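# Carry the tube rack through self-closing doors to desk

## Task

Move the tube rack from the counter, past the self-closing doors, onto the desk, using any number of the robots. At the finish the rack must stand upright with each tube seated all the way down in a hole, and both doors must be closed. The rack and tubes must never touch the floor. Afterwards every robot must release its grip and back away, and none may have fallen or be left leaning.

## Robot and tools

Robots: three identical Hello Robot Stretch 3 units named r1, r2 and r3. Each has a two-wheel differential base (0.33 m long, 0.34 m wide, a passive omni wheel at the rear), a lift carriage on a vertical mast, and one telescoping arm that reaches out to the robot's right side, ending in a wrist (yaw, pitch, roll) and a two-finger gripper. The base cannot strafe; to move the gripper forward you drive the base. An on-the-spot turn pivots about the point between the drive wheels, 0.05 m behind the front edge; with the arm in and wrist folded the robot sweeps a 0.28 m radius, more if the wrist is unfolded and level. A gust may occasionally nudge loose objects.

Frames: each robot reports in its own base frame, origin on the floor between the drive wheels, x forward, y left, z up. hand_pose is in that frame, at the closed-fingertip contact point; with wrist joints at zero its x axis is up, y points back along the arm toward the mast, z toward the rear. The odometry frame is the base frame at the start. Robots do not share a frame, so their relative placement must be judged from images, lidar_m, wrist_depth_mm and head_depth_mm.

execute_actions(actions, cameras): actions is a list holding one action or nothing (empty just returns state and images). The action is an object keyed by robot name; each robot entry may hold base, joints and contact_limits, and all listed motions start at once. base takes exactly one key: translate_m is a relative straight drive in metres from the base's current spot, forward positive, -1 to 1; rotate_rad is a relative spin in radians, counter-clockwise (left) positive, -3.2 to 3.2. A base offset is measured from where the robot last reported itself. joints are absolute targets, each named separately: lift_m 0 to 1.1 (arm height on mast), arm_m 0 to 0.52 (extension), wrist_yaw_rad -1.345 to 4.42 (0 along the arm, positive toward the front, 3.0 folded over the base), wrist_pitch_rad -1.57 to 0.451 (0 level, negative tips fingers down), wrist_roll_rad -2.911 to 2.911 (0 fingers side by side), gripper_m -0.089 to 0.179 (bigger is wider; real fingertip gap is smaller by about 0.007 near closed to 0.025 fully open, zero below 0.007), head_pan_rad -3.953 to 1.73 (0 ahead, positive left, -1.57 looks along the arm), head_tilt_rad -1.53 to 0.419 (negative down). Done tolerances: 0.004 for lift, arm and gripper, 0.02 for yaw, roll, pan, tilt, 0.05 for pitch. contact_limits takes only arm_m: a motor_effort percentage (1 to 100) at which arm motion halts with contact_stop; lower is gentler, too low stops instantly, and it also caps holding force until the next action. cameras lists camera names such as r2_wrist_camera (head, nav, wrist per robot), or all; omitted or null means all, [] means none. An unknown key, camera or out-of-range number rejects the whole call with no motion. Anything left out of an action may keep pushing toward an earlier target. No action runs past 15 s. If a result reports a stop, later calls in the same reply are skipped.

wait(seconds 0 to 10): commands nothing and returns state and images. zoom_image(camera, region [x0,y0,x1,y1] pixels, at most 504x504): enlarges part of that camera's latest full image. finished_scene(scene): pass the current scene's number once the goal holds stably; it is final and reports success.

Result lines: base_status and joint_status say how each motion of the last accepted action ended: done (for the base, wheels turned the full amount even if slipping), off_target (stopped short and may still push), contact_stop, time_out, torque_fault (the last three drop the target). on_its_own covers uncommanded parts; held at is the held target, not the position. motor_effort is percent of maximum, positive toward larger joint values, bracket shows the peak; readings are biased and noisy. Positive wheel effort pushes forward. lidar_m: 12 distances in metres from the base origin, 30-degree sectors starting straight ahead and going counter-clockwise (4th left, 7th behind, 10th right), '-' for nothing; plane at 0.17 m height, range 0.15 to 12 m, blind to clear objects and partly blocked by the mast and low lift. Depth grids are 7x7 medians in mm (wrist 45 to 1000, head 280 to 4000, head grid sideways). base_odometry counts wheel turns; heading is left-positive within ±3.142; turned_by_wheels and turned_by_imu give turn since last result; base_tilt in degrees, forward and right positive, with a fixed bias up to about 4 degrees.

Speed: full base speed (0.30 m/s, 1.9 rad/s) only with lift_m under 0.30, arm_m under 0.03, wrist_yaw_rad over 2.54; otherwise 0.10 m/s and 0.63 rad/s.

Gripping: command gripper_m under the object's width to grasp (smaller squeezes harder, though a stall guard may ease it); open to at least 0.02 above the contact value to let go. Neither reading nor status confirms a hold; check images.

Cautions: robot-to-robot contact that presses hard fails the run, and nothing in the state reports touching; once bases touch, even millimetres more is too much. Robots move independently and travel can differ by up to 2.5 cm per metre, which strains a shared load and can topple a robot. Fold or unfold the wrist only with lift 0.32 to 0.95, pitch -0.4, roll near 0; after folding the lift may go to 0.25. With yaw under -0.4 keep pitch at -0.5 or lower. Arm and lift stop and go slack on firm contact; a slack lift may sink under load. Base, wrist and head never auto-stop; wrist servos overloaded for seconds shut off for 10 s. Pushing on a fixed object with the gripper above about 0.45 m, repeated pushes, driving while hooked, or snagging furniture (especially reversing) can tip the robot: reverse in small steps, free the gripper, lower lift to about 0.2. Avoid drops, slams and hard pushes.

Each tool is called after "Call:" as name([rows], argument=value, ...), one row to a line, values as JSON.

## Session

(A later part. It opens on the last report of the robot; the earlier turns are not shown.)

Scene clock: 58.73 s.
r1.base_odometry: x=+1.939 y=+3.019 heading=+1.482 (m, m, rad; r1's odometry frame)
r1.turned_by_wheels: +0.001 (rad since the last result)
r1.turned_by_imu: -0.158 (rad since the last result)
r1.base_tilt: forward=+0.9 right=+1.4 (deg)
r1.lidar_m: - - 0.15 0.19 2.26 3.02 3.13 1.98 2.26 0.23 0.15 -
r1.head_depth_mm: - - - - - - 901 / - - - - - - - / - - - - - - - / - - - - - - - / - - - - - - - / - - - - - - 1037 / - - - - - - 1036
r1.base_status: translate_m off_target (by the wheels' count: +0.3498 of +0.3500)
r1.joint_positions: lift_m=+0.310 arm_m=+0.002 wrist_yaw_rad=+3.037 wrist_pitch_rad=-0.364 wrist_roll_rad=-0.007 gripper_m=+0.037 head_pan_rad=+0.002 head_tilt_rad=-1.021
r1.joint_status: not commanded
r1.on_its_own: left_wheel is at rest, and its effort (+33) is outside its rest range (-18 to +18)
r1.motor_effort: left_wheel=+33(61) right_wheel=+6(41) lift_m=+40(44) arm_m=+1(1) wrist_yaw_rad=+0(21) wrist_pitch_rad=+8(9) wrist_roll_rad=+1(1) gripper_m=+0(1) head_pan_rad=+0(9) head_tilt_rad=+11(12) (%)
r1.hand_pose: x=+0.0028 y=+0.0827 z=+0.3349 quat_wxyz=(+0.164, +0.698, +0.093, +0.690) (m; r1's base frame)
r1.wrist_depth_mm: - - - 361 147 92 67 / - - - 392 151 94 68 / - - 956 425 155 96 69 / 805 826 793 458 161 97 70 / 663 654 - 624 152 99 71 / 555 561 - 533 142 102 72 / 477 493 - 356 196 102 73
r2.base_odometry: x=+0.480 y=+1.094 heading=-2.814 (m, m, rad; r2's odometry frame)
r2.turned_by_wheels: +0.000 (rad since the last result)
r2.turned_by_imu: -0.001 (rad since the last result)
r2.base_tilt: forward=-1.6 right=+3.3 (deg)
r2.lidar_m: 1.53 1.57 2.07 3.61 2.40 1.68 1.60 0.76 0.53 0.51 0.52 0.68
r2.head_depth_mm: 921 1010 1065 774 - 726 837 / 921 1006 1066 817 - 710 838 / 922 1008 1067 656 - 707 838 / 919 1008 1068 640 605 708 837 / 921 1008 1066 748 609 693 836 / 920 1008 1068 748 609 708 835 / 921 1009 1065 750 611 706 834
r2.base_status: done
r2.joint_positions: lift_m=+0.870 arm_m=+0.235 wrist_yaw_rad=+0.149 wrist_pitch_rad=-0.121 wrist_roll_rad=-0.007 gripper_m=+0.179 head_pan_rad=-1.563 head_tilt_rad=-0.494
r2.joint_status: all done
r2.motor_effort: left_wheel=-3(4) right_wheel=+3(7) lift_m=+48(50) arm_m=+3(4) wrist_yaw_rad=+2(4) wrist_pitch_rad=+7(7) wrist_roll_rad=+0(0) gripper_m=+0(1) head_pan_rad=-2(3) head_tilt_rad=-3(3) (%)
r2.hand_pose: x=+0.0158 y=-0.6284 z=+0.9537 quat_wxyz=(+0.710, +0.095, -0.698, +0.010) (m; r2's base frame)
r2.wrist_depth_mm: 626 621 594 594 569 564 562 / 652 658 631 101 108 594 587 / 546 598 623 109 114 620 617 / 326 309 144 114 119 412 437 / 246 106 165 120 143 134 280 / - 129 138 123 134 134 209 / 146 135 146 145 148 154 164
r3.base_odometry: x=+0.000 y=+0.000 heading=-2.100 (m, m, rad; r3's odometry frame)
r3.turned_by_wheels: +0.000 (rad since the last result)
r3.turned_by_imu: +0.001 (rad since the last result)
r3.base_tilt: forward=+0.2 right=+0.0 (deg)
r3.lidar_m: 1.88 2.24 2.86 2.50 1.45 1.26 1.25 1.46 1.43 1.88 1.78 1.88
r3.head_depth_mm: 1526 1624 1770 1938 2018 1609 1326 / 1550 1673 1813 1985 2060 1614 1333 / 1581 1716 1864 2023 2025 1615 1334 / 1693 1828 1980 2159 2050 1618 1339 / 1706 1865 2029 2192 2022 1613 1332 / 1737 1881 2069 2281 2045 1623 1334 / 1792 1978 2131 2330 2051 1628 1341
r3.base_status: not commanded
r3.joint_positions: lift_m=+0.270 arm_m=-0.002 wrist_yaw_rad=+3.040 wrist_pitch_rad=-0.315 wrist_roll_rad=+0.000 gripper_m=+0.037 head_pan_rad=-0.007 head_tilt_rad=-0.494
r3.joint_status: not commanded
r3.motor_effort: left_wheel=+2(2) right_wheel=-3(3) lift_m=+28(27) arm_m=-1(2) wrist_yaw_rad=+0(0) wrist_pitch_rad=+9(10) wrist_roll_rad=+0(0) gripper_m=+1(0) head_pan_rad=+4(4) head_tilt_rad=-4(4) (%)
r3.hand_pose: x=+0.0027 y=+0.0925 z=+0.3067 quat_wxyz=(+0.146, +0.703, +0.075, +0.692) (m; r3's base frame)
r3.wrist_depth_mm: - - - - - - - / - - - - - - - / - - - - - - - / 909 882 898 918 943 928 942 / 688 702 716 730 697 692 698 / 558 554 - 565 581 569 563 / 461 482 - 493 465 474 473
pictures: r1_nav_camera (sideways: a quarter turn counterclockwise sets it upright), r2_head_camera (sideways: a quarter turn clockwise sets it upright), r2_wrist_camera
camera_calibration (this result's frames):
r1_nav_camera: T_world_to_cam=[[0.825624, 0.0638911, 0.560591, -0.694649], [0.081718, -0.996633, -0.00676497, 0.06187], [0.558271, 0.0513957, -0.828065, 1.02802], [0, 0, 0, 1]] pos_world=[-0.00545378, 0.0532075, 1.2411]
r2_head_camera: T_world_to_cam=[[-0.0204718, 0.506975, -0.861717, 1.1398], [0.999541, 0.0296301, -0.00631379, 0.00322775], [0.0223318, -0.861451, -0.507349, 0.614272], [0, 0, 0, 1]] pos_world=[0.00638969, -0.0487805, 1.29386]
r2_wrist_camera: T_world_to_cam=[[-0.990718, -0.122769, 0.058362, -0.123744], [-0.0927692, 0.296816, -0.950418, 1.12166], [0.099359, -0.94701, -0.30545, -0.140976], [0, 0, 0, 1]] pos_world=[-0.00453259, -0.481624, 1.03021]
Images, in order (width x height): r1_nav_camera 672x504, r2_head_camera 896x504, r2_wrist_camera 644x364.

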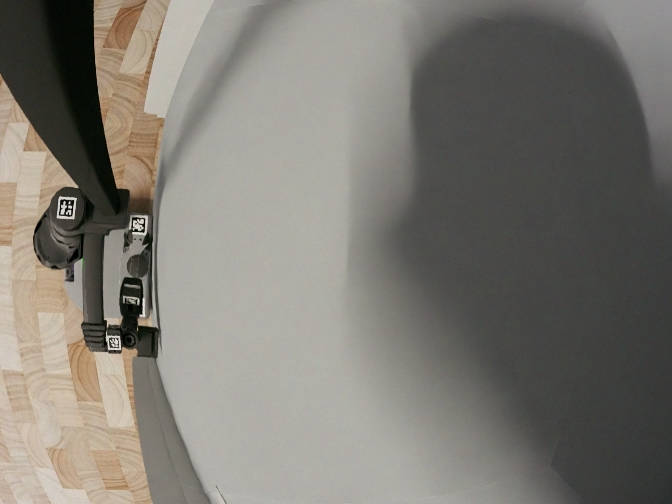

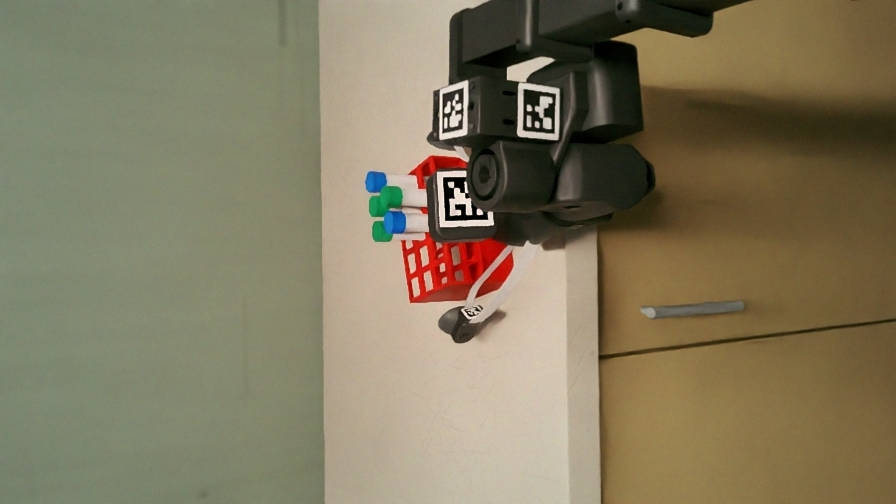

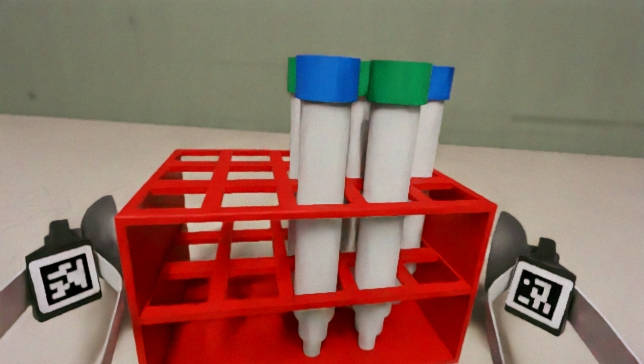

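Call:
execute_actions([
  {"r1":{"base":{"translate_m":-0.3},"joints":{"lift_m":0.26}},"r2":{"joints":{"gripper_m":0.09}}},
], cameras=[])

Call:
execute_actions([
  {"r1":{"base":{"rotate_rad":1.6},"joints":{"head_pan_rad":-1.57}},"r2":{"joints":{"lift_m":0.93}}},
], cameras=[])

Call:
execute_actions([
  {"r1":{"joints":{"arm_m":0.5},"contact_limits":{"arm_m":60}},"r2":{"joints":{"arm_m":0.0}}},
], cameras=["r1_nav_camera","r3_nav_camera","r2_wrist_camera"])

Scene clock: 62.63 s.
r1.base_odometry: x=+1.912 y=+2.720 heading=+1.482 (m, m, rad; r1's odometry frame)
r1.turned_by_wheels: +0.000 (rad since the last result)
r1.turned_by_imu: +0.000 (rad since the last result)
r1.base_tilt: forward=+0.9 right=+1.3 (deg)
r1.lidar_m: 0.35 0.36 0.49 0.97 2.25 2.98 2.86 1.71 2.67 1.16 0.44 0.37
r1.head_depth_mm: 293 338 417 544 791 1122 1065 / 293 337 416 544 784 1147 1081 / 292 336 415 543 782 1155 1088 / 292 336 415 541 776 1156 1088 / 291 334 414 538 773 1161 1090 / 291 334 412 537 772 1161 1073 / 290 334 411 536 769 1160 1077
r1.base_status: done
r1.joint_positions: lift_m=+0.260 arm_m=+0.002 wrist_yaw_rad=+3.037 wrist_pitch_rad=-0.364 wrist_roll_rad=-0.007 gripper_m=+0.037 head_pan_rad=+0.000 head_tilt_rad=-1.000
r1.joint_status: all done
r1.motor_effort: left_wheel=-2(25) right_wheel=+0(7) lift_m=+35(35) arm_m=+0(0) wrist_yaw_rad=+0(1) wrist_pitch_rad=+8(8) wrist_roll_rad=+1(0) gripper_m=+1(0) head_pan_rad=+0(0) head_tilt_rad=+0(12) (%)
r1.hand_pose: x=+0.0028 y=+0.0827 z=+0.2851 quat_wxyz=(+0.164, +0.698, +0.092, +0.690) (m; r1's base frame)
r1.wrist_depth_mm: - - - - 601 505 369 / - - - - 638 514 372 / 971 - - - 679 523 378 / 733 736 731 723 721 528 384 / 590 589 - 593 590 540 385 / 497 499 - 510 519 493 394 / 439 - - - 425 426 399
r2.base_odometry: x=+0.480 y=+1.094 heading=-2.814 (m, m, rad; r2's odometry frame)
r2.turned_by_wheels: +0.000 (rad since the last result)
r2.turned_by_imu: +0.000 (rad since the last result)
r2.base_tilt: forward=-1.6 right=+3.2 (deg)
r2.lidar_m: 1.53 1.57 2.07 3.61 2.39 1.69 1.60 0.76 0.54 0.51 0.52 0.69
r2.head_depth_mm: 922 1007 1067 776 - 725 838 / 919 1008 1066 815 - 710 837 / 921 1008 1066 631 - 708 840 / 919 1005 1065 659 608 708 834 / 920 1007 1065 747 608 693 837 / 920 1006 1064 751 609 706 837 / 920 1008 1064 753 609 707 832
r2.base_status: not commanded
r2.joint_positions: lift_m=+0.870 arm_m=+0.235 wrist_yaw_rad=+0.150 wrist_pitch_rad=-0.119 wrist_roll_rad=-0.007 gripper_m=+0.099 head_pan_rad=-1.563 head_tilt_rad=-0.494
r2.joint_status: gripper_m off_target (ended at +0.099, target +0.090)
r2.on_its_own: gripper_m is held at +0.097, not at your +0.090, by its stall guard, which is still easing
r2.motor_effort: left_wheel=-2(3) right_wheel=+1(3) lift_m=+49(48) arm_m=+3(3) wrist_yaw_rad=+0(1) wrist_pitch_rad=+6(7) wrist_roll_rad=+0(0) gripper_m=-31(100) head_pan_rad=-3(2) head_tilt_rad=-3(4) (%)
r2.hand_pose: x=+0.0161 y=-0.6284 z=+0.9542 quat_wxyz=(+0.710, +0.095, -0.698, +0.011) (m; r2's base frame)
r2.wrist_depth_mm: 627 621 603 593 579 579 558 / 671 646 636 126 109 593 585 / 555 601 651 113 118 612 619 / 333 333 152 118 120 413 443 / 233 114 169 124 133 144 282 / - 121 137 128 138 - 208 / 146 143 148 146 150 160 165
r3.base_odometry: x=+0.000 y=+0.000 heading=-2.100 (m, m, rad; r3's odometry frame)
r3.turned_by_wheels: +0.000 (rad since the last result)
r3.turned_by_imu: +0.001 (rad since the last result)
r3.base_tilt: forward=+0.2 right=+0.0 (deg)
r3.lidar_m: 1.72 2.26 2.87 2.49 1.45 1.26 1.25 1.46 1.43 1.87 1.78 1.88
r3.head_depth_mm: 1517 1638 1764 1929 2044 1615 1325 / 1555 1673 1815 1975 2039 1617 1324 / 1593 1716 1864 2033 2054 1607 1335 / 1688 1811 1982 2186 2044 1620 1335 / 1733 1872 2045 2175 1861 1631 1335 / 1717 1911 2060 1897 1892 1622 1342 / 1770 1937 2119 2305 2062 1620 1336
r3.base_status: not commanded
r3.joint_positions: lift_m=+0.270 arm_m=-0.002 wrist_yaw_rad=+3.040 wrist_pitch_rad=-0.315 wrist_roll_rad=+0.000 gripper_m=+0.037 head_pan_rad=-0.007 head_tilt_rad=-0.494
r3.joint_status: not commanded
r3.motor_effort: left_wheel=+1(2) right_wheel=-3(3) lift_m=+28(27) arm_m=-2(2) wrist_yaw_rad=-1(0) wrist_pitch_rad=+9(9) wrist_roll_rad=+0(0) gripper_m=+0(0) head_pan_rad=+5(4) head_tilt_rad=-4(4) (%)
r3.hand_pose: x=+0.0027 y=+0.0925 z=+0.3067 quat_wxyz=(+0.146, +0.703, +0.075, +0.692) (m; r3's base frame)
r3.wrist_depth_mm: - - - - - - - / - - - - - - - / - - - - - - - / 917 915 922 920 909 944 939 / 684 688 738 724 692 711 703 / 553 557 - 565 594 570 563 / 463 487 - 500 469 465 475
pictures: none
No camera images: the call's "cameras" was empty. Leave "cameras" out to get every camera's image.

Scene clock: 65.07 s.
r1.base_odometry: x=+1.912 y=+2.720 heading=+3.082 (m, m, rad; r1's odometry frame)
r1.turned_by_wheels: +1.600 (rad since the last result)
r1.turned_by_imu: +1.592 (rad since the last result)
r1.base_tilt: forward=+0.9 right=+1.3 (deg)
r1.lidar_m: 1.03 2.26 2.98 2.86 2.96 2.67 1.10 0.44 0.37 0.35 0.37 0.50
r1.head_depth_mm: 293 342 421 548 788 1110 1066 / 294 342 422 550 789 1151 - / 294 342 422 551 794 1178 - / 294 343 424 552 795 1161 - / 295 343 424 553 800 1168 1070 / 295 344 425 556 802 1174 1074 / 295 344 425 556 806 1180 1079
r1.base_status: done
r1.joint_positions: lift_m=+0.260 arm_m=+0.002 wrist_yaw_rad=+3.037 wrist_pitch_rad=-0.364 wrist_roll_rad=-0.007 gripper_m=+0.037 head_pan_rad=-1.563 head_tilt_rad=-1.000
r1.joint_status: all done
r1.motor_effort: left_wheel=-3(9) right_wheel=+1(7) lift_m=+35(36) arm_m=-1(0) wrist_yaw_rad=+0(0) wrist_pitch_rad=+8(8) wrist_roll_rad=+0(1) gripper_m=+0(0) head_pan_rad=-4(44) head_tilt_rad=+0(0) (%)
r1.hand_pose: x=+0.0028 y=+0.0827 z=+0.2851 quat_wxyz=(+0.164, +0.698, +0.092, +0.690) (m; r1's base frame)
r1.wrist_depth_mm: - - - - - - - / - - - - - - - / 944 - - - - - - / 731 724 729 732 729 733 742 / 592 592 - 590 602 594 597 / 496 495 - 515 510 496 493 / 437 - - - 422 421 429
r2.base_odometry: x=+0.480 y=+1.094 heading=-2.814 (m, m, rad; r2's odometry frame)
r2.turned_by_wheels: +0.000 (rad since the last result)
r2.turned_by_imu: +0.000 (rad since the last result)
r2.base_tilt: forward=-1.6 right=+3.2 (deg)
r2.lidar_m: 1.53 1.57 2.07 3.61 2.40 1.69 1.60 0.76 0.54 0.51 0.52 0.68
r2.head_depth_mm: 920 1009 1076 - 600 708 840 / 919 1010 1082 - 618 710 837 / 922 1006 1068 - 637 709 837 / 922 1007 1062 657 606 709 837 / 920 1006 1065 715 609 693 836 / 920 1006 1066 748 609 705 834 / 921 1007 1066 750 610 706 833
r2.base_status: not commanded
r2.joint_positions: lift_m=+0.930 arm_m=+0.235 wrist_yaw_rad=+0.150 wrist_pitch_rad=-0.127 wrist_roll_rad=-0.007 gripper_m=+0.109 head_pan_rad=-1.563 head_tilt_rad=-0.494
r2.joint_status: all done
r2.on_its_own: gripper_m is held at +0.107, not at your +0.090, by its stall guard, which is still easing
r2.motor_effort: left_wheel=-3(3) right_wheel=+2(2) lift_m=+49(51) arm_m=+3(3) wrist_yaw_rad=+0(1) wrist_pitch_rad=+9(9) wrist_roll_rad=+0(0) gripper_m=-25(30) head_pan_rad=-2(3) head_tilt_rad=-4(2) (%)
r2.hand_pose: x=+0.0160 y=-0.6280 z=+1.0121 quat_wxyz=(+0.710, +0.098, -0.698, +0.008) (m; r2's base frame)
r2.wrist_depth_mm: 630 626 607 588 579 567 558 / 678 635 640 116 123 601 578 / 695 674 662 141 144 625 619 / 478 497 174 119 126 606 630 / 352 116 172 129 153 144 414 / - 114 142 128 138 - 307 / 218 211 150 148 149 236 245
r3.base_odometry: x=+0.000 y=+0.000 heading=-2.100 (m, m, rad; r3's odometry frame)
r3.turned_by_wheels: +0.000 (rad since the last result)
r3.turned_by_imu: +0.001 (rad since the last result)
r3.base_tilt: forward=+0.1 right=+0.0 (deg)
r3.lidar_m: 1.57 2.25 2.86 2.50 1.44 1.26 1.26 1.46 1.43 1.88 1.78 1.88
r3.head_depth_mm: 1517 1646 1776 1940 2031 1615 1333 / 1561 1677 1825 1974 2035 1607 1332 / 1580 1707 1857 2026 2034 1616 1335 / 1686 1832 1992 2192 1969 1619 1331 / 1723 1881 2021 1865 1844 1625 1340 / 1698 1870 2093 2272 1981 1630 1339 / 1790 1965 2147 2336 2050 1616 1335
r3.base_status: not commanded
r3.joint_positions: lift_m=+0.270 arm_m=-0.002 wrist_yaw_rad=+3.040 wrist_pitch_rad=-0.315 wrist_roll_rad=+0.000 gripper_m=+0.037 head_pan_rad=-0.007 head_tilt_rad=-0.494
r3.joint_status: not commanded
r3.motor_effort: left_wheel=+2(2) right_wheel=-4(3) lift_m=+27(27) arm_m=-1(2) wrist_yaw_rad=+0(0) wrist_pitch_rad=+10(9) wrist_roll_rad=+1(0) gripper_m=+0(0) head_pan_rad=+4(5) head_tilt_rad=-4(4) (%)
r3.hand_pose: x=+0.0027 y=+0.0925 z=+0.3067 quat_wxyz=(+0.146, +0.703, +0.075, +0.692) (m; r3's base frame)
r3.wrist_depth_mm: - - - - - - - / - - - - - - - / - - - - - - - / 908 895 920 928 946 962 961 / 680 683 732 739 703 695 711 / 550 563 - 561 580 563 565 / 471 480 - 502 468 470 472
pictures: none
No camera images: the call's "cameras" was empty. Leave "cameras" out to get every camera's image.

Scene clock: 71.93 s.
r1.base_odometry: x=+1.913 y=+2.720 heading=+3.081 (m, m, rad; r1's odometry frame)
r1.turned_by_wheels: -0.001 (rad since the last result)
r1.turned_by_imu: -0.132 (rad since the last result)
r1.base_tilt: forward=+0.9 right=+1.3 (deg)
r1.lidar_m: 0.68 2.22 2.78 2.86 2.88 2.73 2.15 0.44 0.43 0.63 0.58 0.59
r1.head_depth_mm: 1903 1960 1773 1528 838 1137 1067 / 2279 2117 1767 1526 1333 1166 - / 667 805 1037 1464 1328 1195 - / 616 732 903 1122 1339 1190 - / 573 675 810 1020 1300 1195 1073 / 535 621 737 908 1174 1202 1077 / 502 576 676 816 1023 1192 1077
r1.base_status: not commanded
r1.joint_positions: lift_m=+0.260 arm_m=+0.499 wrist_yaw_rad=+3.243 wrist_pitch_rad=-0.365 wrist_roll_rad=-0.006 gripper_m=+0.037 head_pan_rad=-1.564 head_tilt_rad=-0.998
r1.joint_status: all done
r1.on_its_own: wrist_yaw_rad is held at +3.200, not at its first target +3.037, by its stall guard, which is still easing; right_wheel is at rest, and its effort (+20) is outside its rest range (-18 to +18); arm_m is at rest, and its effort (+19) is outside its rest range (-14 to +14)
r1.motor_effort: left_wheel=-13(18) right_wheel=+20(26) lift_m=+37(51) arm_m=+19(64) wrist_yaw_rad=-51(100) wrist_pitch_rad=+8(9) wrist_roll_rad=+0(0) gripper_m=+1(1) head_pan_rad=-2(3) head_tilt_rad=-1(0) (%)
r1.contact_limits: arm_m 60 (drawing in: default 29, maximum 47; extending or still: default 39, maximum 64)
r1.hand_pose: x=-0.0447 y=-0.4140 z=+0.2848 quat_wxyz=(+0.093, +0.685, +0.164, +0.703) (m; r1's base frame)
r1.wrist_depth_mm: - - - - - - - / - - - - - - - / - - - - - - - / 754 733 - - 741 746 743 / 435 599 582 - 593 587 600 / 312 496 - 485 513 491 492 / 293 426 423 427 427 430 425
r2.base_odometry: x=+0.480 y=+1.094 heading=-2.814 (m, m, rad; r2's odometry frame)
r2.turned_by_wheels: +0.000 (rad since the last result)
r2.turned_by_imu: -0.001 (rad since the last result)
r2.base_tilt: forward=-1.6 right=+3.3 (deg)
r2.lidar_m: 1.53 1.57 2.07 3.60 2.39 1.68 1.60 0.76 0.53 0.51 0.52 0.69
r2.head_depth_mm: 920 1009 1068 739 603 682 - / 919 1006 1065 742 591 708 - / 923 1008 1069 429 410 - - / 920 1005 1064 713 409 - 860 / 918 1007 1065 750 434 707 835 / 921 1005 1064 749 621 708 835 / 921 1009 1068 752 611 706 833
r2.base_status: not commanded
r2.joint_positions: lift_m=+0.930 arm_m=+0.003 wrist_yaw_rad=+0.150 wrist_pitch_rad=-0.128 wrist_roll_rad=-0.007 gripper_m=+0.115 head_pan_rad=-1.563 head_tilt_rad=-0.494
r2.joint_status: all done
joint sent to its limit — the command would take r2.arm_m past its lower limit, so that joint was sent only as far as its limit.
r2.on_its_own: gripper_m is held at +0.114, not at your +0.090, by its stall guard, which is not easing now
r2.motor_effort: left_wheel=-2(3) right_wheel=+2(3) lift_m=+49(49) arm_m=-4(5) wrist_yaw_rad=-1(0) wrist_pitch_rad=+9(9) wrist_roll_rad=+0(0) gripper_m=-23(24) head_pan_rad=-2(3) head_tilt_rad=-3(3) (%)
r2.hand_pose: x=+0.0160 y=-0.3964 z=+1.0120 quat_wxyz=(+0.710, +0.098, -0.698, +0.008) (m; r2's base frame)
r2.wrist_depth_mm: 850 847 836 809 794 774 758 / 903 890 868 114 121 818 804 / 813 874 895 141 127 864 844 / 488 507 174 120 127 610 650 / 364 116 172 128 152 252 424 / - 122 144 129 137 - 312 / 372 354 151 147 150 296 284
r3.base_odometry: x=+0.000 y=+0.000 heading=-2.100 (m, m, rad; r3's odometry frame)
r3.turned_by_wheels: +0.000 (rad since the last result)
r3.turned_by_imu: +0.002 (rad since the last result)
r3.base_tilt: forward=+0.1 right=+0.0 (deg)
r3.lidar_m: 1.57 2.25 2.86 2.50 1.45 1.26 1.25 1.45 1.43 1.87 1.78 1.88
r3.head_depth_mm: 1519 1634 1766 1918 2028 1614 1323 / 1545 1672 1809 1975 2035 1608 1334 / 1589 1700 1865 2049 2046 1614 1332 / 2018 2175 2338 2534 1938 1613 1331 / 1976 2115 2278 1736 1845 1628 1333 / 1852 2023 2220 2425 1984 1613 1342 / 1884 2030 2165 2344 2059 1625 1336
r3.base_status: not commanded
r3.joint_positions: lift_m=+0.270 arm_m=-0.002 wrist_yaw_rad=+3.040 wrist_pitch_rad=-0.315 wrist_roll_rad=+0.000 gripper_m=+0.037 head_pan_rad=-0.007 head_tilt_rad=-0.494
r3.joint_status: not commanded
r3.motor_effort: left_wheel=+1(2) right_wheel=-4(3) lift_m=+27(27) arm_m=-1(2) wrist_yaw_rad=+0(0) wrist_pitch_rad=+9(9) wrist_roll_rad=+0(0) gripper_m=+0(0) head_pan_rad=+4(4) head_tilt_rad=-4(4) (%)
r3.hand_pose: x=+0.0027 y=+0.0925 z=+0.3067 quat_wxyz=(+0.146, +0.703, +0.075, +0.692) (m; r3's base frame)
r3.wrist_depth_mm: - - - - - - - / - - - - - - - / - - - - - - - / 893 891 908 911 917 933 931 / 687 689 727 719 695 706 710 / 557 553 - 557 580 567 557 / 465 484 - 502 468 470 466
pictures: r1_nav_camera (sideways: a quarter turn counterclockwise sets it upright), r2_wrist_camera, r3_nav_camera (sideways: a quarter turn counterclockwise sets it upright)
camera_calibration (this result's frames):
r1_nav_camera: T_world_to_cam=[[0.0677573, -0.812364, 0.579201, -0.714269], [-0.996229, -0.0866204, -0.00494742, 0.0660794], [0.0541897, -0.576681, -0.81517, 1.01434], [0, 0, 0, 1]] pos_world=[0.0592607, 0.0104252, 1.24089]
r2_wrist_camera: T_world_to_cam=[[-0.9905, -0.124434, 0.058528, -0.0992377], [-0.0940991, 0.302978, -0.948341, 1.1086], [0.100273, -0.944839, -0.311809, 0.103747], [0, 0, 0, 1]] pos_world=[-0.00437986, -0.250205, 1.08949]
r3_nav_camera: T_world_to_cam=[[0.521478, -0.0437514, 0.852142, -1.06324], [0.0130391, -0.998159, -0.0592277, 0.129753], [0.853165, 0.0419971, -0.519948, 0.62421], [0, 0, 0, 1]] pos_world=[0.0202125, 0.056781, 1.23828]
Images, in order (width x height): r1_nav_camera 672x504, r2_wrist_camera 644x364, r3_nav_camera 672x504.

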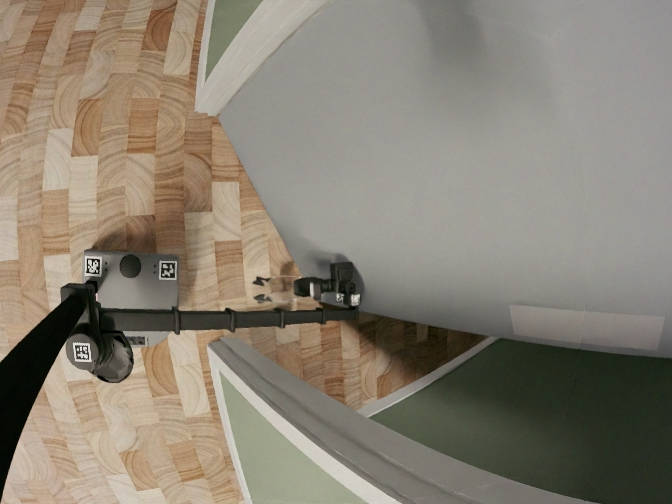

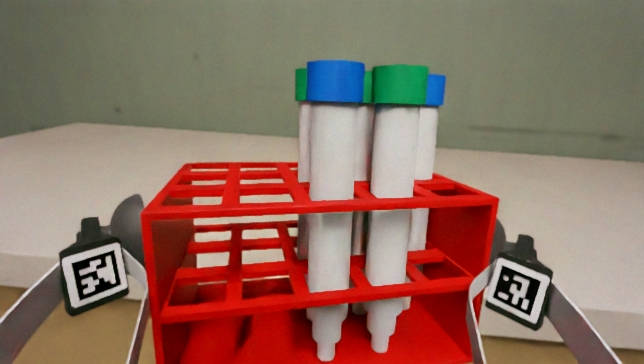

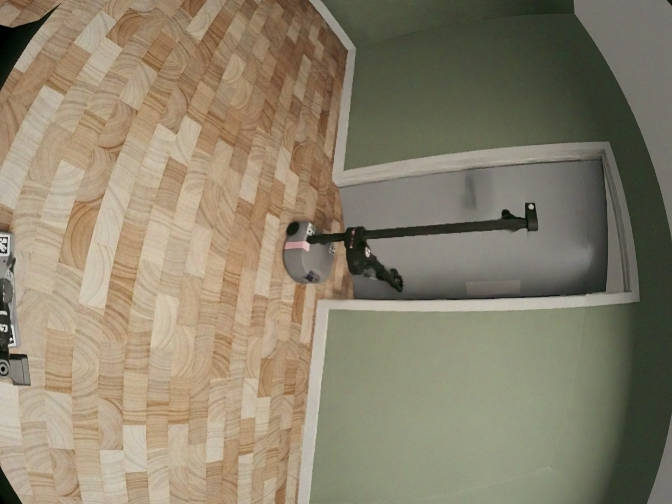

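Call:
execute_actions([
  {"r1":{"base":{"rotate_rad":1.65},"joints":{"arm_m":0.0,"wrist_yaw_rad":3.1,"head_pan_rad":-3.14}},"r2":{"base":{"rotate_rad":1.0},"joints":{"wrist_yaw_rad":1.7}}},
], cameras=[])

Call:
execute_actions([
  {"r1":{"base":{"translate_m":-0.4}},"r2":{"base":{"rotate_rad":1.5},"joints":{"head_pan_rad":0,"head_tilt_rad":-0.6}}},
], cameras=["r1_nav_camera","r3_nav_camera","r2_nav_camera"])

Scene clock: 77.80 s.
r1.base_odometry: x=+1.913 y=+2.720 heading=-1.552 (m, m, rad; r1's odometry frame)
r1.turned_by_wheels: +1.650 (rad since the last result)
r1.turned_by_imu: +1.281 (rad since the last result)
r1.base_tilt: forward=+1.0 right=+1.3 (deg)
r1.lidar_m: 2.89 1.68 1.67 2.09 0.82 0.39 0.38 0.38 0.40 0.57 1.70 2.41
r1.head_depth_mm: 333 377 446 648 1107 1184 1036 / 372 430 501 607 881 1206 - / 369 443 556 708 963 - - / 351 417 515 670 951 1219 - / 335 394 480 610 838 1175 - / 320 374 449 562 749 1125 1083 / 305 355 422 520 676 973 1079
r1.base_status: done
r1.joint_positions: lift_m=+0.260 arm_m=+0.002 wrist_yaw_rad=+3.101 wrist_pitch_rad=-0.365 wrist_roll_rad=-0.006 gripper_m=+0.037 head_pan_rad=-3.133 head_tilt_rad=-0.998
r1.joint_status: all done
joint sent to its limit — the command would take r1.arm_m past its lower limit, so that joint was sent only as far as its limit.
r1.motor_effort: left_wheel=-2(24) right_wheel=+1(30) lift_m=+37(37) arm_m=-5(16) wrist_yaw_rad=-1(58) wrist_pitch_rad=+8(8) wrist_roll_rad=+0(0) gripper_m=+0(1) head_pan_rad=-3(44) head_tilt_rad=+0(1) (%)
r1.hand_pose: x=-0.0119 y=+0.0834 z=+0.2849 quat_wxyz=(+0.142, +0.695, +0.115, +0.695) (m; r1's base frame)
r1.wrist_depth_mm: - - - - - - - / - - - - - - - / 845 971 - - - - 950 / 701 723 726 720 734 726 725 / 583 588 - 587 591 585 596 / 489 493 - 509 504 492 494 / 438 - - - 428 424 422
r2.base_odometry: x=+0.480 y=+1.094 heading=-1.814 (m, m, rad; r2's odometry frame)
r2.turned_by_wheels: +1.000 (rad since the last result)
r2.turned_by_imu: +1.011 (rad since the last result)
r2.base_tilt: forward=-1.6 right=+3.2 (deg)
r2.lidar_m: 1.98 3.60 2.53 1.71 1.60 0.80 0.54 0.51 0.52 0.66 1.53 1.56
r2.head_depth_mm: 1215 1290 1294 740 717 769 - / 1345 1444 1501 777 829 890 - / 1520 1641 1767 865 979 1067 - / 1539 1685 1847 2081 1889 1523 1277 / 1447 1576 1730 1921 1888 1526 1281 / 1366 1486 1619 1778 1864 1526 1341 / 1301 1407 1518 1665 1781 1531 1346
r2.base_status: done
r2.joint_positions: lift_m=+0.930 arm_m=+0.003 wrist_yaw_rad=+1.698 wrist_pitch_rad=-0.128 wrist_roll_rad=-0.006 gripper_m=+0.118 head_pan_rad=-1.563 head_tilt_rad=-0.494
r2.joint_status: all done
r2.on_its_own: gripper_m is held at +0.117, not at your +0.090, by its stall guard, which is not easing now
r2.motor_effort: left_wheel=-3(7) right_wheel=+4(8) lift_m=+49(49) arm_m=-4(4) wrist_yaw_rad=+1(5) wrist_pitch_rad=+9(9) wrist_roll_rad=+0(0) gripper_m=-20(23) head_pan_rad=-3(3) head_tilt_rad=-3(3) (%)
r2.hand_pose: x=+0.2277 y=-0.1164 z=+1.0120 quat_wxyz=(+0.502, +0.558, -0.430, +0.502) (m; r2's base frame)
r2.wrist_depth_mm: - - - - - - - / - - - 140 146 - - / - - - 120 126 - - / - - 174 122 128 - - / - 116 172 128 152 - - / - 123 144 129 136 - - / - - 152 148 149 - -
r3.base_odometry: x=+0.000 y=+0.000 heading=-2.100 (m, m, rad; r3's odometry frame)
r3.turned_by_wheels: +0.000 (rad since the last result)
r3.turned_by_imu: +0.002 (rad since the last result)
r3.base_tilt: forward=+0.1 right=+0.0 (deg)
r3.lidar_m: 1.65 2.25 2.86 2.50 1.44 1.25 1.26 1.46 1.44 1.87 1.78 1.87
r3.head_depth_mm: 1518 1636 1775 1926 2020 1613 1332 / 1553 1684 1817 1963 2037 1609 1334 / 1586 1709 1857 2036 2028 1618 1335 / 1694 1833 1973 2121 1952 1622 1334 / 1686 1883 2054 2150 1934 1615 1334 / 1752 1933 2108 2315 2053 1618 1336 / 1808 1949 2152 2329 2057 1627 1339
r3.base_status: not commanded
r3.joint_positions: lift_m=+0.270 arm_m=-0.002 wrist_yaw_rad=+3.040 wrist_pitch_rad=-0.315 wrist_roll_rad=+0.000 gripper_m=+0.037 head_pan_rad=-0.007 head_tilt_rad=-0.494
r3.joint_status: not commanded
r3.motor_effort: left_wheel=+2(2) right_wheel=-3(3) lift_m=+28(28) arm_m=-2(2) wrist_yaw_rad=+0(0) wrist_pitch_rad=+9(10) wrist_roll_rad=+0(0) gripper_m=+0(0) head_pan_rad=+4(5) head_tilt_rad=-4(3) (%)
r3.hand_pose: x=+0.0027 y=+0.0925 z=+0.3067 quat_wxyz=(+0.146, +0.703, +0.075, +0.692) (m; r3's base frame)
r3.wrist_depth_mm: - - - - - - - / - - - - - - - / - - - - - - - / 907 915 925 914 934 925 937 / 684 687 722 734 690 703 703 / 554 555 - 563 581 562 569 / 463 475 - 500 470 471 475
pictures: none
No camera images: the call's "cameras" was empty. Leave "cameras" out to get every camera's image.

Scene clock: 81.13 s.
r1.base_odometry: x=+1.905 y=+3.120 heading=-1.551 (m, m, rad; r1's odometry frame)
r1.turned_by_wheels: +0.001 (rad since the last result)
r1.turned_by_imu: +0.096 (rad since the last result)
r1.base_tilt: forward=+1.0 right=+1.4 (deg)
r1.lidar_m: 3.11 1.90 2.81 2.13 0.22 0.23 0.27 0.26 0.27 0.35 0.69 2.56
r1.head_depth_mm: 1157 1284 1419 1461 1310 518 1025 / 297 363 1620 1537 1343 982 - / 286 323 404 543 942 - - / - 301 366 475 671 973 - / - 291 335 422 572 845 - / - - 309 380 497 718 1046 / - - 295 345 440 604 968
r1.base_status: translate_m off_target (by the wheels' count: -0.3996 of -0.4000)
r1.joint_positions: lift_m=+0.260 arm_m=+0.002 wrist_yaw_rad=+3.100 wrist_pitch_rad=-0.364 wrist_roll_rad=-0.007 gripper_m=+0.037 head_pan_rad=-3.138 head_tilt_rad=-0.992
r1.joint_status: not commanded
r1.on_its_own: left_wheel is at rest, and its effort (-24) is outside its rest range (-18 to +18); right_wheel is at rest, and its effort (-55) is outside its rest range (-18 to +18)
r1.motor_effort: left_wheel=-24(84) right_wheel=-55(75) lift_m=+39(48) arm_m=+0(5) wrist_yaw_rad=+0(11) wrist_pitch_rad=+8(12) wrist_roll_rad=+1(1) gripper_m=+0(0) head_pan_rad=+0(4) head_tilt_rad=-5(7) (%)
r1.hand_pose: x=-0.0117 y=+0.0838 z=+0.2849 quat_wxyz=(+0.142, +0.695, +0.114, +0.695) (m; r1's base frame)
r1.wrist_depth_mm: 185 203 - - - - - / 196 217 - - - - - / 211 230 - - - - - / 229 245 724 737 729 737 757 / 250 265 - 592 586 594 594 / 284 286 - 510 514 492 494 / 438 - - - 424 424 429
r2.base_odometry: x=+0.480 y=+1.094 heading=-0.314 (m, m, rad; r2's odometry frame)
r2.turned_by_wheels: +1.500 (rad since the last result)
r2.turned_by_imu: +1.516 (rad since the last result)
r2.base_tilt: forward=-1.6 right=+3.2 (deg)
r2.lidar_m: 1.76 1.60 0.88 0.56 0.51 0.51 0.62 1.53 1.54 1.89 3.61 2.78
r2.head_depth_mm: 2175 2528 2717 2133 1694 335 293 / 2016 2284 2580 2130 1693 305 727 / 1856 2078 2358 2130 1702 1451 1190 / 1724 1906 2137 2141 1703 1419 1211 / 1603 1766 1973 2081 1704 1419 1215 / 1496 1641 1815 2000 1714 1425 1216 / 1409 1535 1689 1871 1704 1424 1219
r2.base_status: done
r2.joint_positions: lift_m=+0.930 arm_m=+0.003 wrist_yaw_rad=+1.698 wrist_pitch_rad=-0.128 wrist_roll_rad=-0.006 gripper_m=+0.118 head_pan_rad=-0.007 head_tilt_rad=-0.593
r2.joint_status: all done
r2.on_its_own: gripper_m is held at +0.117, not at your +0.090, by its stall guard, which is not easing now
r2.motor_effort: left_wheel=-3(7) right_wheel=+3(7) lift_m=+49(49) arm_m=-4(4) wrist_yaw_rad=+2(2) wrist_pitch_rad=+9(9) wrist_roll_rad=+0(0) gripper_m=-21(22) head_pan_rad=+4(37) head_tilt_rad=-5(13) (%)
r2.hand_pose: x=+0.2277 y=-0.1164 z=+1.0120 quat_wxyz=(+0.502, +0.558, -0.430, +0.502) (m; r2's base frame)
r2.wrist_depth_mm: - - - - - - - / - - - 139 147 - - / - - - 120 126 - - / - - 176 121 127 - - / - 116 172 129 153 - - / - 123 145 128 136 - - / - - 152 147 150 - -
r3.base_odometry: x=+0.000 y=+0.000 heading=-2.100 (m, m, rad; r3's odometry frame)
r3.turned_by_wheels: +0.000 (rad since the last result)
r3.turned_by_imu: +0.001 (rad since the last result)
r3.base_tilt: forward=+0.1 right=+0.0 (deg)
r3.lidar_m: 1.88 2.25 2.86 2.50 1.45 1.25 1.26 1.46 1.44 1.87 1.78 1.88
r3.head_depth_mm: 1523 1651 1761 1936 2034 1612 1332 / 1555 1678 1807 1999 2029 1612 1330 / 1592 1711 1850 2025 2027 1619 1338 / 1825 1961 2140 2105 2046 1623 1341 / 1802 1991 2164 2288 2056 1612 1334 / 1856 1992 2149 2370 2050 1615 1344 / 1842 1999 2149 2368 2051 1616 1339
r3.base_status: not commanded
r3.joint_positions: lift_m=+0.270 arm_m=-0.002 wrist_yaw_rad=+3.040 wrist_pitch_rad=-0.315 wrist_roll_rad=+0.000 gripper_m=+0.037 head_pan_rad=-0.007 head_tilt_rad=-0.494
r3.joint_status: not commanded
r3.motor_effort: left_wheel=+2(2) right_wheel=-3(3) lift_m=+27(27) arm_m=-1(2) wrist_yaw_rad=+0(0) wrist_pitch_rad=+9(9) wrist_roll_rad=+0(0) gripper_m=+0(0) head_pan_rad=+4(4) head_tilt_rad=-4(4) (%)
r3.hand_pose: x=+0.0027 y=+0.0925 z=+0.3067 quat_wxyz=(+0.146, +0.703, +0.075, +0.692) (m; r3's base frame)
r3.wrist_depth_mm: - - - - - - - / - - - - - - - / - - - - - - - / 910 925 922 909 923 938 957 / 693 684 716 722 711 696 691 / 553 557 - 551 588 574 568 / 466 480 - 496 465 474 473
pictures: r1_nav_camera (sideways: a quarter turn counterclockwise sets it upright), r2_nav_camera (sideways: a quarter turn counterclockwise sets it upright), r3_nav_camera (sideways: a quarter turn counterclockwise sets it upright)
camera_calibration (this result's frames):
r1_nav_camera: T_world_to_cam=[[-0.80904, -0.0651637, 0.58413, -0.715343], [-0.083483, 0.996499, -0.00446061, 0.0598779], [-0.581794, -0.0523737, -0.811648, 1.01364], [0, 0, 0, 1]] pos_world=[0.0159854, -0.0531948, 1.24084]
r2_nav_camera: T_world_to_cam=[[0.53677, -0.0325167, 0.843102, -1.06049], [-0.0409472, -0.999084, -0.0124631, 0.0699726], [0.842734, -0.0278329, -0.53761, 0.652354], [0, 0, 0, 1]] pos_world=[0.0223414, 0.0535818, 1.24568]
r3_nav_camera: T_world_to_cam=[[0.521478, -0.043751, 0.852142, -1.06324], [0.0130399, -0.998159, -0.0592277, 0.129753], [0.853165, 0.0419978, -0.519948, 0.62421], [0, 0, 0, 1]] pos_world=[0.0202125, 0.056781, 1.23828]
Images, in order (width x height): r1_nav_camera 672x504, r2_nav_camera 672x504, r3_nav_camera 672x504.

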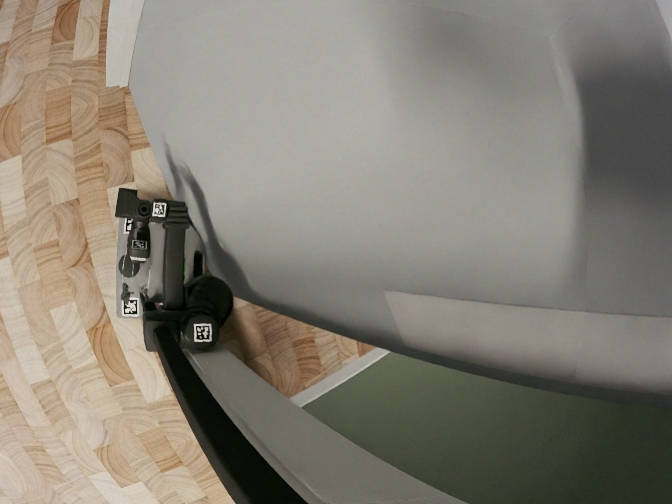

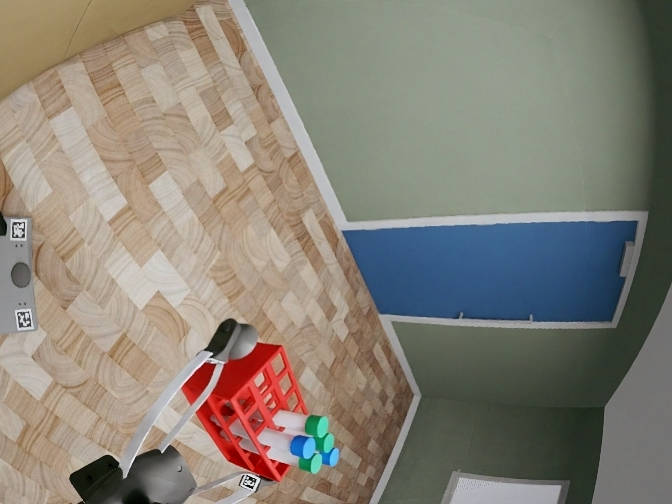

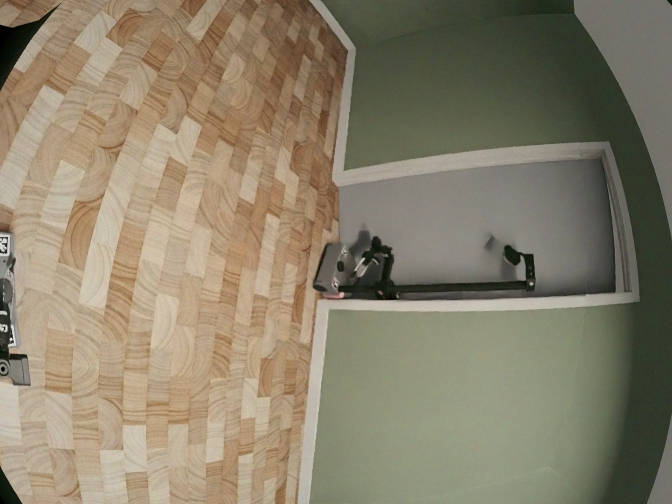

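Call:
execute_actions([
  {"r1":{"base":{"rotate_rad":0.5},"joints":{"lift_m":0.31}}},
], cameras=["r1_nav_camera"])

Call:
execute_actions([
  {"r1":{"base":{"translate_m":-0.3}}},
], cameras=["r1_nav_camera"])

Scene clock: 82.93 s.
r1.base_odometry: x=+1.905 y=+3.120 heading=-1.051 (m, m, rad; r1's odometry frame)
r1.turned_by_wheels: +0.500 (rad since the last result)
r1.turned_by_imu: +0.492 (rad since the last result)
r1.base_tilt: forward=+1.0 right=+1.3 (deg)
r1.lidar_m: 1.90 2.81 2.13 0.22 0.23 0.29 0.27 0.28 0.36 0.69 2.53 3.11
r1.head_depth_mm: - 289 337 445 651 1189 644 / - 289 334 437 633 1025 - / - 286 329 429 615 - - / - - 325 422 601 867 - / - - 320 414 588 928 - / - - 317 408 574 969 1076 / - - 312 401 561 936 1083
r1.base_status: done
r1.joint_positions: lift_m=+0.310 arm_m=+0.002 wrist_yaw_rad=+3.100 wrist_pitch_rad=-0.364 wrist_roll_rad=-0.007 gripper_m=+0.037 head_pan_rad=-3.138 head_tilt_rad=-0.992
r1.joint_status: all done
r1.on_its_own: left_wheel is at rest, and its effort (-24) is outside its rest range (-18 to +18)
r1.motor_effort: left_wheel=-24(38) right_wheel=-8(40) lift_m=+44(46) arm_m=+0(0) wrist_yaw_rad=+0(0) wrist_pitch_rad=+8(8) wrist_roll_rad=+1(1) gripper_m=+1(1) head_pan_rad=+0(1) head_tilt_rad=-5(5) (%)
r1.hand_pose: x=-0.0117 y=+0.0838 z=+0.3347 quat_wxyz=(+0.142, +0.695, +0.114, +0.695) (m; r1's base frame)
r1.wrist_depth_mm: 803 813 234 243 - - - / 869 856 253 264 - - - / 931 908 272 288 - - - / 812 825 298 316 827 822 822 / 677 662 - 341 665 655 660 / 518 557 - 382 573 564 561 / 380 493 - - 475 484 477
r2.base_odometry: x=+0.480 y=+1.094 heading=-0.314 (m, m, rad; r2's odometry frame)
r2.turned_by_wheels: +0.000 (rad since the last result)
r2.turned_by_imu: +0.000 (rad since the last result)
r2.base_tilt: forward=-1.6 right=+3.3 (deg)
r2.lidar_m: 1.76 1.60 0.88 0.56 0.51 0.51 0.63 1.53 1.54 1.89 3.60 2.78
r2.head_depth_mm: 2180 2542 2732 2132 1705 335 293 / 2011 2285 2573 2134 1692 304 726 / 1850 2070 2378 2150 1709 1451 1183 / 1722 1915 2154 2137 1699 1415 1211 / 1604 1764 1958 2072 1717 1420 1214 / 1500 1643 1817 1998 1714 1422 1216 / 1416 1528 1678 1862 1724 1427 1218
r2.base_status: not commanded
r2.joint_positions: lift_m=+0.930 arm_m=+0.003 wrist_yaw_rad=+1.698 wrist_pitch_rad=-0.128 wrist_roll_rad=-0.006 gripper_m=+0.118 head_pan_rad=-0.007 head_tilt_rad=-0.593
r2.joint_status: not commanded
r2.on_its_own: gripper_m is held at +0.117, not at your +0.090, by its stall guard, which is not easing now
r2.motor_effort: left_wheel=-3(3) right_wheel=+3(3) lift_m=+49(49) arm_m=-4(4) wrist_yaw_rad=+2(2) wrist_pitch_rad=+9(9) wrist_roll_rad=+0(0) gripper_m=-22(21) head_pan_rad=+3(3) head_tilt_rad=-4(4) (%)
r2.hand_pose: x=+0.2277 y=-0.1163 z=+1.0120 quat_wxyz=(+0.502, +0.558, -0.430, +0.502) (m; r2's base frame)
r2.wrist_depth_mm: - - - - - - - / - - - 139 147 - - / - - - 120 126 - - / - - 174 121 127 - - / - 117 173 128 152 - - / - 123 144 129 137 - - / - - 152 147 149 - -
r3.base_odometry: x=+0.000 y=+0.000 heading=-2.100 (m, m, rad; r3's odometry frame)
r3.turned_by_wheels: +0.000 (rad since the last result)
r3.turned_by_imu: +0.001 (rad since the last result)
r3.base_tilt: forward=+0.1 right=+0.0 (deg)
r3.lidar_m: 1.88 2.25 2.87 2.50 1.45 1.26 1.25 1.46 1.44 1.88 1.78 1.88
r3.head_depth_mm: 1529 1640 1769 1934 2041 1611 1325 / 1556 1670 1826 1982 2023 1614 1331 / 1598 1710 1858 2033 2032 1600 1331 / 1841 1977 2128 2299 2051 1609 1337 / 1814 2001 2138 2311 2055 1623 1341 / 1848 1998 2195 2360 2046 1624 1342 / 1833 1988 2147 2342 2042 1635 1339
r3.base_status: not commanded
r3.joint_positions: lift_m=+0.270 arm_m=-0.002 wrist_yaw_rad=+3.040 wrist_pitch_rad=-0.315 wrist_roll_rad=+0.000 gripper_m=+0.037 head_pan_rad=-0.007 head_tilt_rad=-0.494
r3.joint_status: not commanded
r3.motor_effort: left_wheel=+2(2) right_wheel=-3(3) lift_m=+28(27) arm_m=-1(2) wrist_yaw_rad=-1(0) wrist_pitch_rad=+10(9) wrist_roll_rad=+1(0) gripper_m=+0(0) head_pan_rad=+4(4) head_tilt_rad=-4(4) (%)
r3.hand_pose: x=+0.0027 y=+0.0925 z=+0.3067 quat_wxyz=(+0.146, +0.703, +0.075, +0.692) (m; r3's base frame)
r3.wrist_depth_mm: - - - - - - - / - - - - - - - / - - - - - - - / 919 921 910 923 930 925 944 / 688 678 722 740 697 698 709 / 563 546 - 557 593 564 572 / 468 482 - 497 465 469 471
pictures: r1_nav_camera (sideways: a quarter turn counterclockwise sets it upright)
camera_calibration (this result's frames):
r1_nav_camera: T_world_to_cam=[[-0.80904, -0.0651637, 0.58413, -0.715342], [-0.083483, 0.996499, -0.00446062, 0.0598779], [-0.581794, -0.0523737, -0.811648, 1.01364], [0, 0, 0, 1]] pos_world=[0.0159854, -0.0531948, 1.24084]
Images, in order (width x height): r1_nav_camera 672x504.

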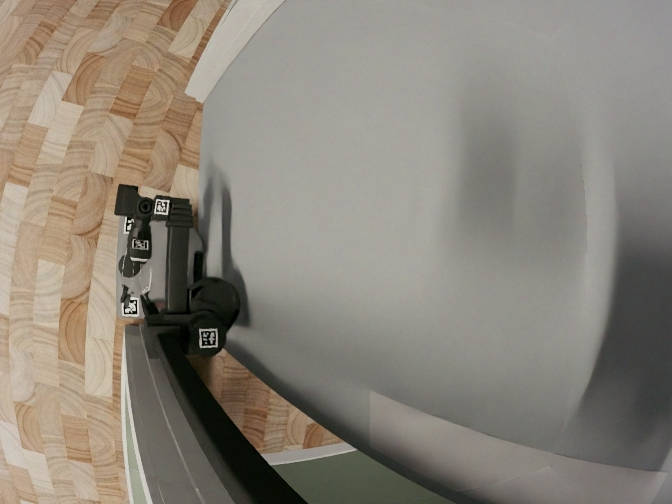

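Scene clock: 86.87 s.
r1.base_odometry: x=+1.756 y=+3.380 heading=-1.051 (m, m, rad; r1's odometry frame)
r1.turned_by_wheels: +0.000 (rad since the last result)
r1.turned_by_imu: +0.001 (rad since the last result)
r1.base_tilt: forward=+1.0 right=+1.3 (deg)
r1.lidar_m: 2.20 0.32 0.31 0.85 0.94 0.38 0.27 0.26 0.27 0.37 2.48 3.42
r1.head_depth_mm: 308 390 1740 1535 1337 1185 1036 / 294 345 442 686 1338 1225 - / - 318 398 532 801 - - / - 300 363 470 665 949 - / - 290 333 421 570 849 - / - - 307 380 498 726 1046 / - - 296 347 443 614 1000
r1.base_status: done
r1.joint_positions: lift_m=+0.310 arm_m=+0.002 wrist_yaw_rad=+3.100 wrist_pitch_rad=-0.364 wrist_roll_rad=-0.007 gripper_m=+0.037 head_pan_rad=-3.138 head_tilt_rad=-0.992
r1.joint_status: not commanded
r1.motor_effort: left_wheel=-15(26) right_wheel=-9(22) lift_m=+44(44) arm_m=+0(0) wrist_yaw_rad=-1(0) wrist_pitch_rad=+8(8) wrist_roll_rad=+1(1) gripper_m=+0(1) head_pan_rad=+0(1) head_tilt_rad=-5(4) (%)
r1.hand_pose: x=-0.0117 y=+0.0838 z=+0.3347 quat_wxyz=(+0.142, +0.695, +0.114, +0.695) (m; r1's base frame)
r1.wrist_depth_mm: 865 842 828 800 769 359 262 / 940 894 902 864 821 325 280 / - 975 944 933 812 328 301 / 840 829 810 825 731 349 332 / 659 653 - 668 594 376 379 / 553 561 - 556 508 410 542 / 476 493 - - 481 456 479
r2.base_odometry: x=+0.480 y=+1.094 heading=-0.314 (m, m, rad; r2's odometry frame)
r2.turned_by_wheels: +0.000 (rad since the last result)
r2.turned_by_imu: +0.000 (rad since the last result)
r2.base_tilt: forward=-1.6 right=+3.2 (deg)
r2.lidar_m: 1.76 1.60 0.88 0.56 0.51 0.51 0.62 1.53 1.54 1.88 3.61 2.78
r2.head_depth_mm: 2188 2511 2739 2127 1694 335 293 / 2017 2278 2566 2138 1692 305 727 / 1850 2076 2383 2139 1703 1448 1187 / 1717 1916 2139 2150 1712 1416 1211 / 1600 1765 1962 2074 1712 1422 1211 / 1503 1642 1815 1989 1714 1422 1215 / 1409 1535 1686 1873 1720 1424 1221
r2.base_status: not commanded
r2.joint_positions: lift_m=+0.930 arm_m=+0.003 wrist_yaw_rad=+1.698 wrist_pitch_rad=-0.128 wrist_roll_rad=-0.006 gripper_m=+0.118 head_pan_rad=-0.007 head_tilt_rad=-0.593
r2.joint_status: not commanded
r2.on_its_own: gripper_m is held at +0.117, not at your +0.090, by its stall guard, which is not easing now
r2.motor_effort: left_wheel=-3(2) right_wheel=+3(3) lift_m=+49(49) arm_m=-4(4) wrist_yaw_rad=+2(2) wrist_pitch_rad=+9(9) wrist_roll_rad=+0(0) gripper_m=-22(21) head_pan_rad=+3(3) head_tilt_rad=-4(4) (%)
r2.hand_pose: x=+0.2277 y=-0.1163 z=+1.0120 quat_wxyz=(+0.502, +0.558, -0.430, +0.502) (m; r2's base frame)
r2.wrist_depth_mm: - - - - - - - / - - - 139 147 - - / - - - 119 126 - - / - - 175 122 128 - - / - 116 172 128 153 - - / - 123 145 128 136 - - / - - 151 147 148 - -
r3.base_odometry: x=+0.000 y=+0.000 heading=-2.100 (m, m, rad; r3's odometry frame)
r3.turned_by_wheels: +0.000 (rad since the last result)
r3.turned_by_imu: +0.001 (rad since the last result)
r3.base_tilt: forward=+0.1 right=+0.0 (deg)
r3.lidar_m: 1.88 2.25 2.86 2.50 1.45 1.26 1.25 1.46 1.44 1.88 1.78 1.88
r3.head_depth_mm: 1519 1639 1761 1922 2028 1611 1327 / 1549 1676 1808 1972 2036 1612 1333 / 1596 1714 1860 2052 2058 1609 1330 / 2137 2300 2444 2428 2044 1611 1330 / 2053 2213 2359 2549 2062 1624 1340 / 1975 2139 2281 2435 2078 1622 1339 / 1897 2044 2172 2343 2065 1620 1332
r3.base_status: not commanded
r3.joint_positions: lift_m=+0.270 arm_m=-0.002 wrist_yaw_rad=+3.040 wrist_pitch_rad=-0.315 wrist_roll_rad=+0.000 gripper_m=+0.037 head_pan_rad=-0.007 head_tilt_rad=-0.494
r3.joint_status: not commanded
r3.motor_effort: left_wheel=+2(2) right_wheel=-4(4) lift_m=+28(27) arm_m=-2(2) wrist_yaw_rad=+0(0) wrist_pitch_rad=+9(10) wrist_roll_rad=+1(0) gripper_m=+0(0) head_pan_rad=+4(3) head_tilt_rad=-4(4) (%)
r3.hand_pose: x=+0.0027 y=+0.0925 z=+0.3067 quat_wxyz=(+0.146, +0.703, +0.075, +0.692) (m; r3's base frame)
r3.wrist_depth_mm: - - - - - - - / - - - - - - - / - - - - - - - / 904 891 896 927 944 923 925 / 688 694 736 732 704 705 706 / 550 562 - 561 587 562 565 / 460 478 - 496 466 467 475
pictures: r1_nav_camera (sideways: a quarter turn counterclockwise sets it upright)
camera_calibration (this result's frames):
r1_nav_camera: T_world_to_cam=[[-0.80904, -0.0651637, 0.58413, -0.715343], [-0.083483, 0.996499, -0.00446061, 0.0598779], [-0.581794, -0.0523737, -0.811648, 1.01364], [0, 0, 0, 1]] pos_world=[0.0159854, -0.0531948, 1.24084]
Images, in order (width x height): r1_nav_camera 672x504.

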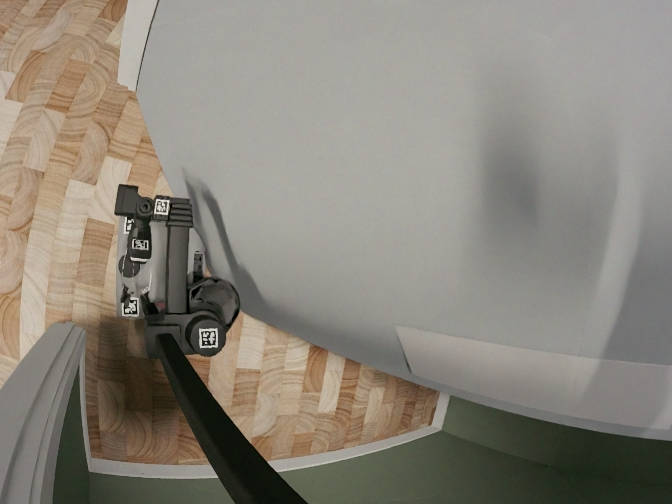

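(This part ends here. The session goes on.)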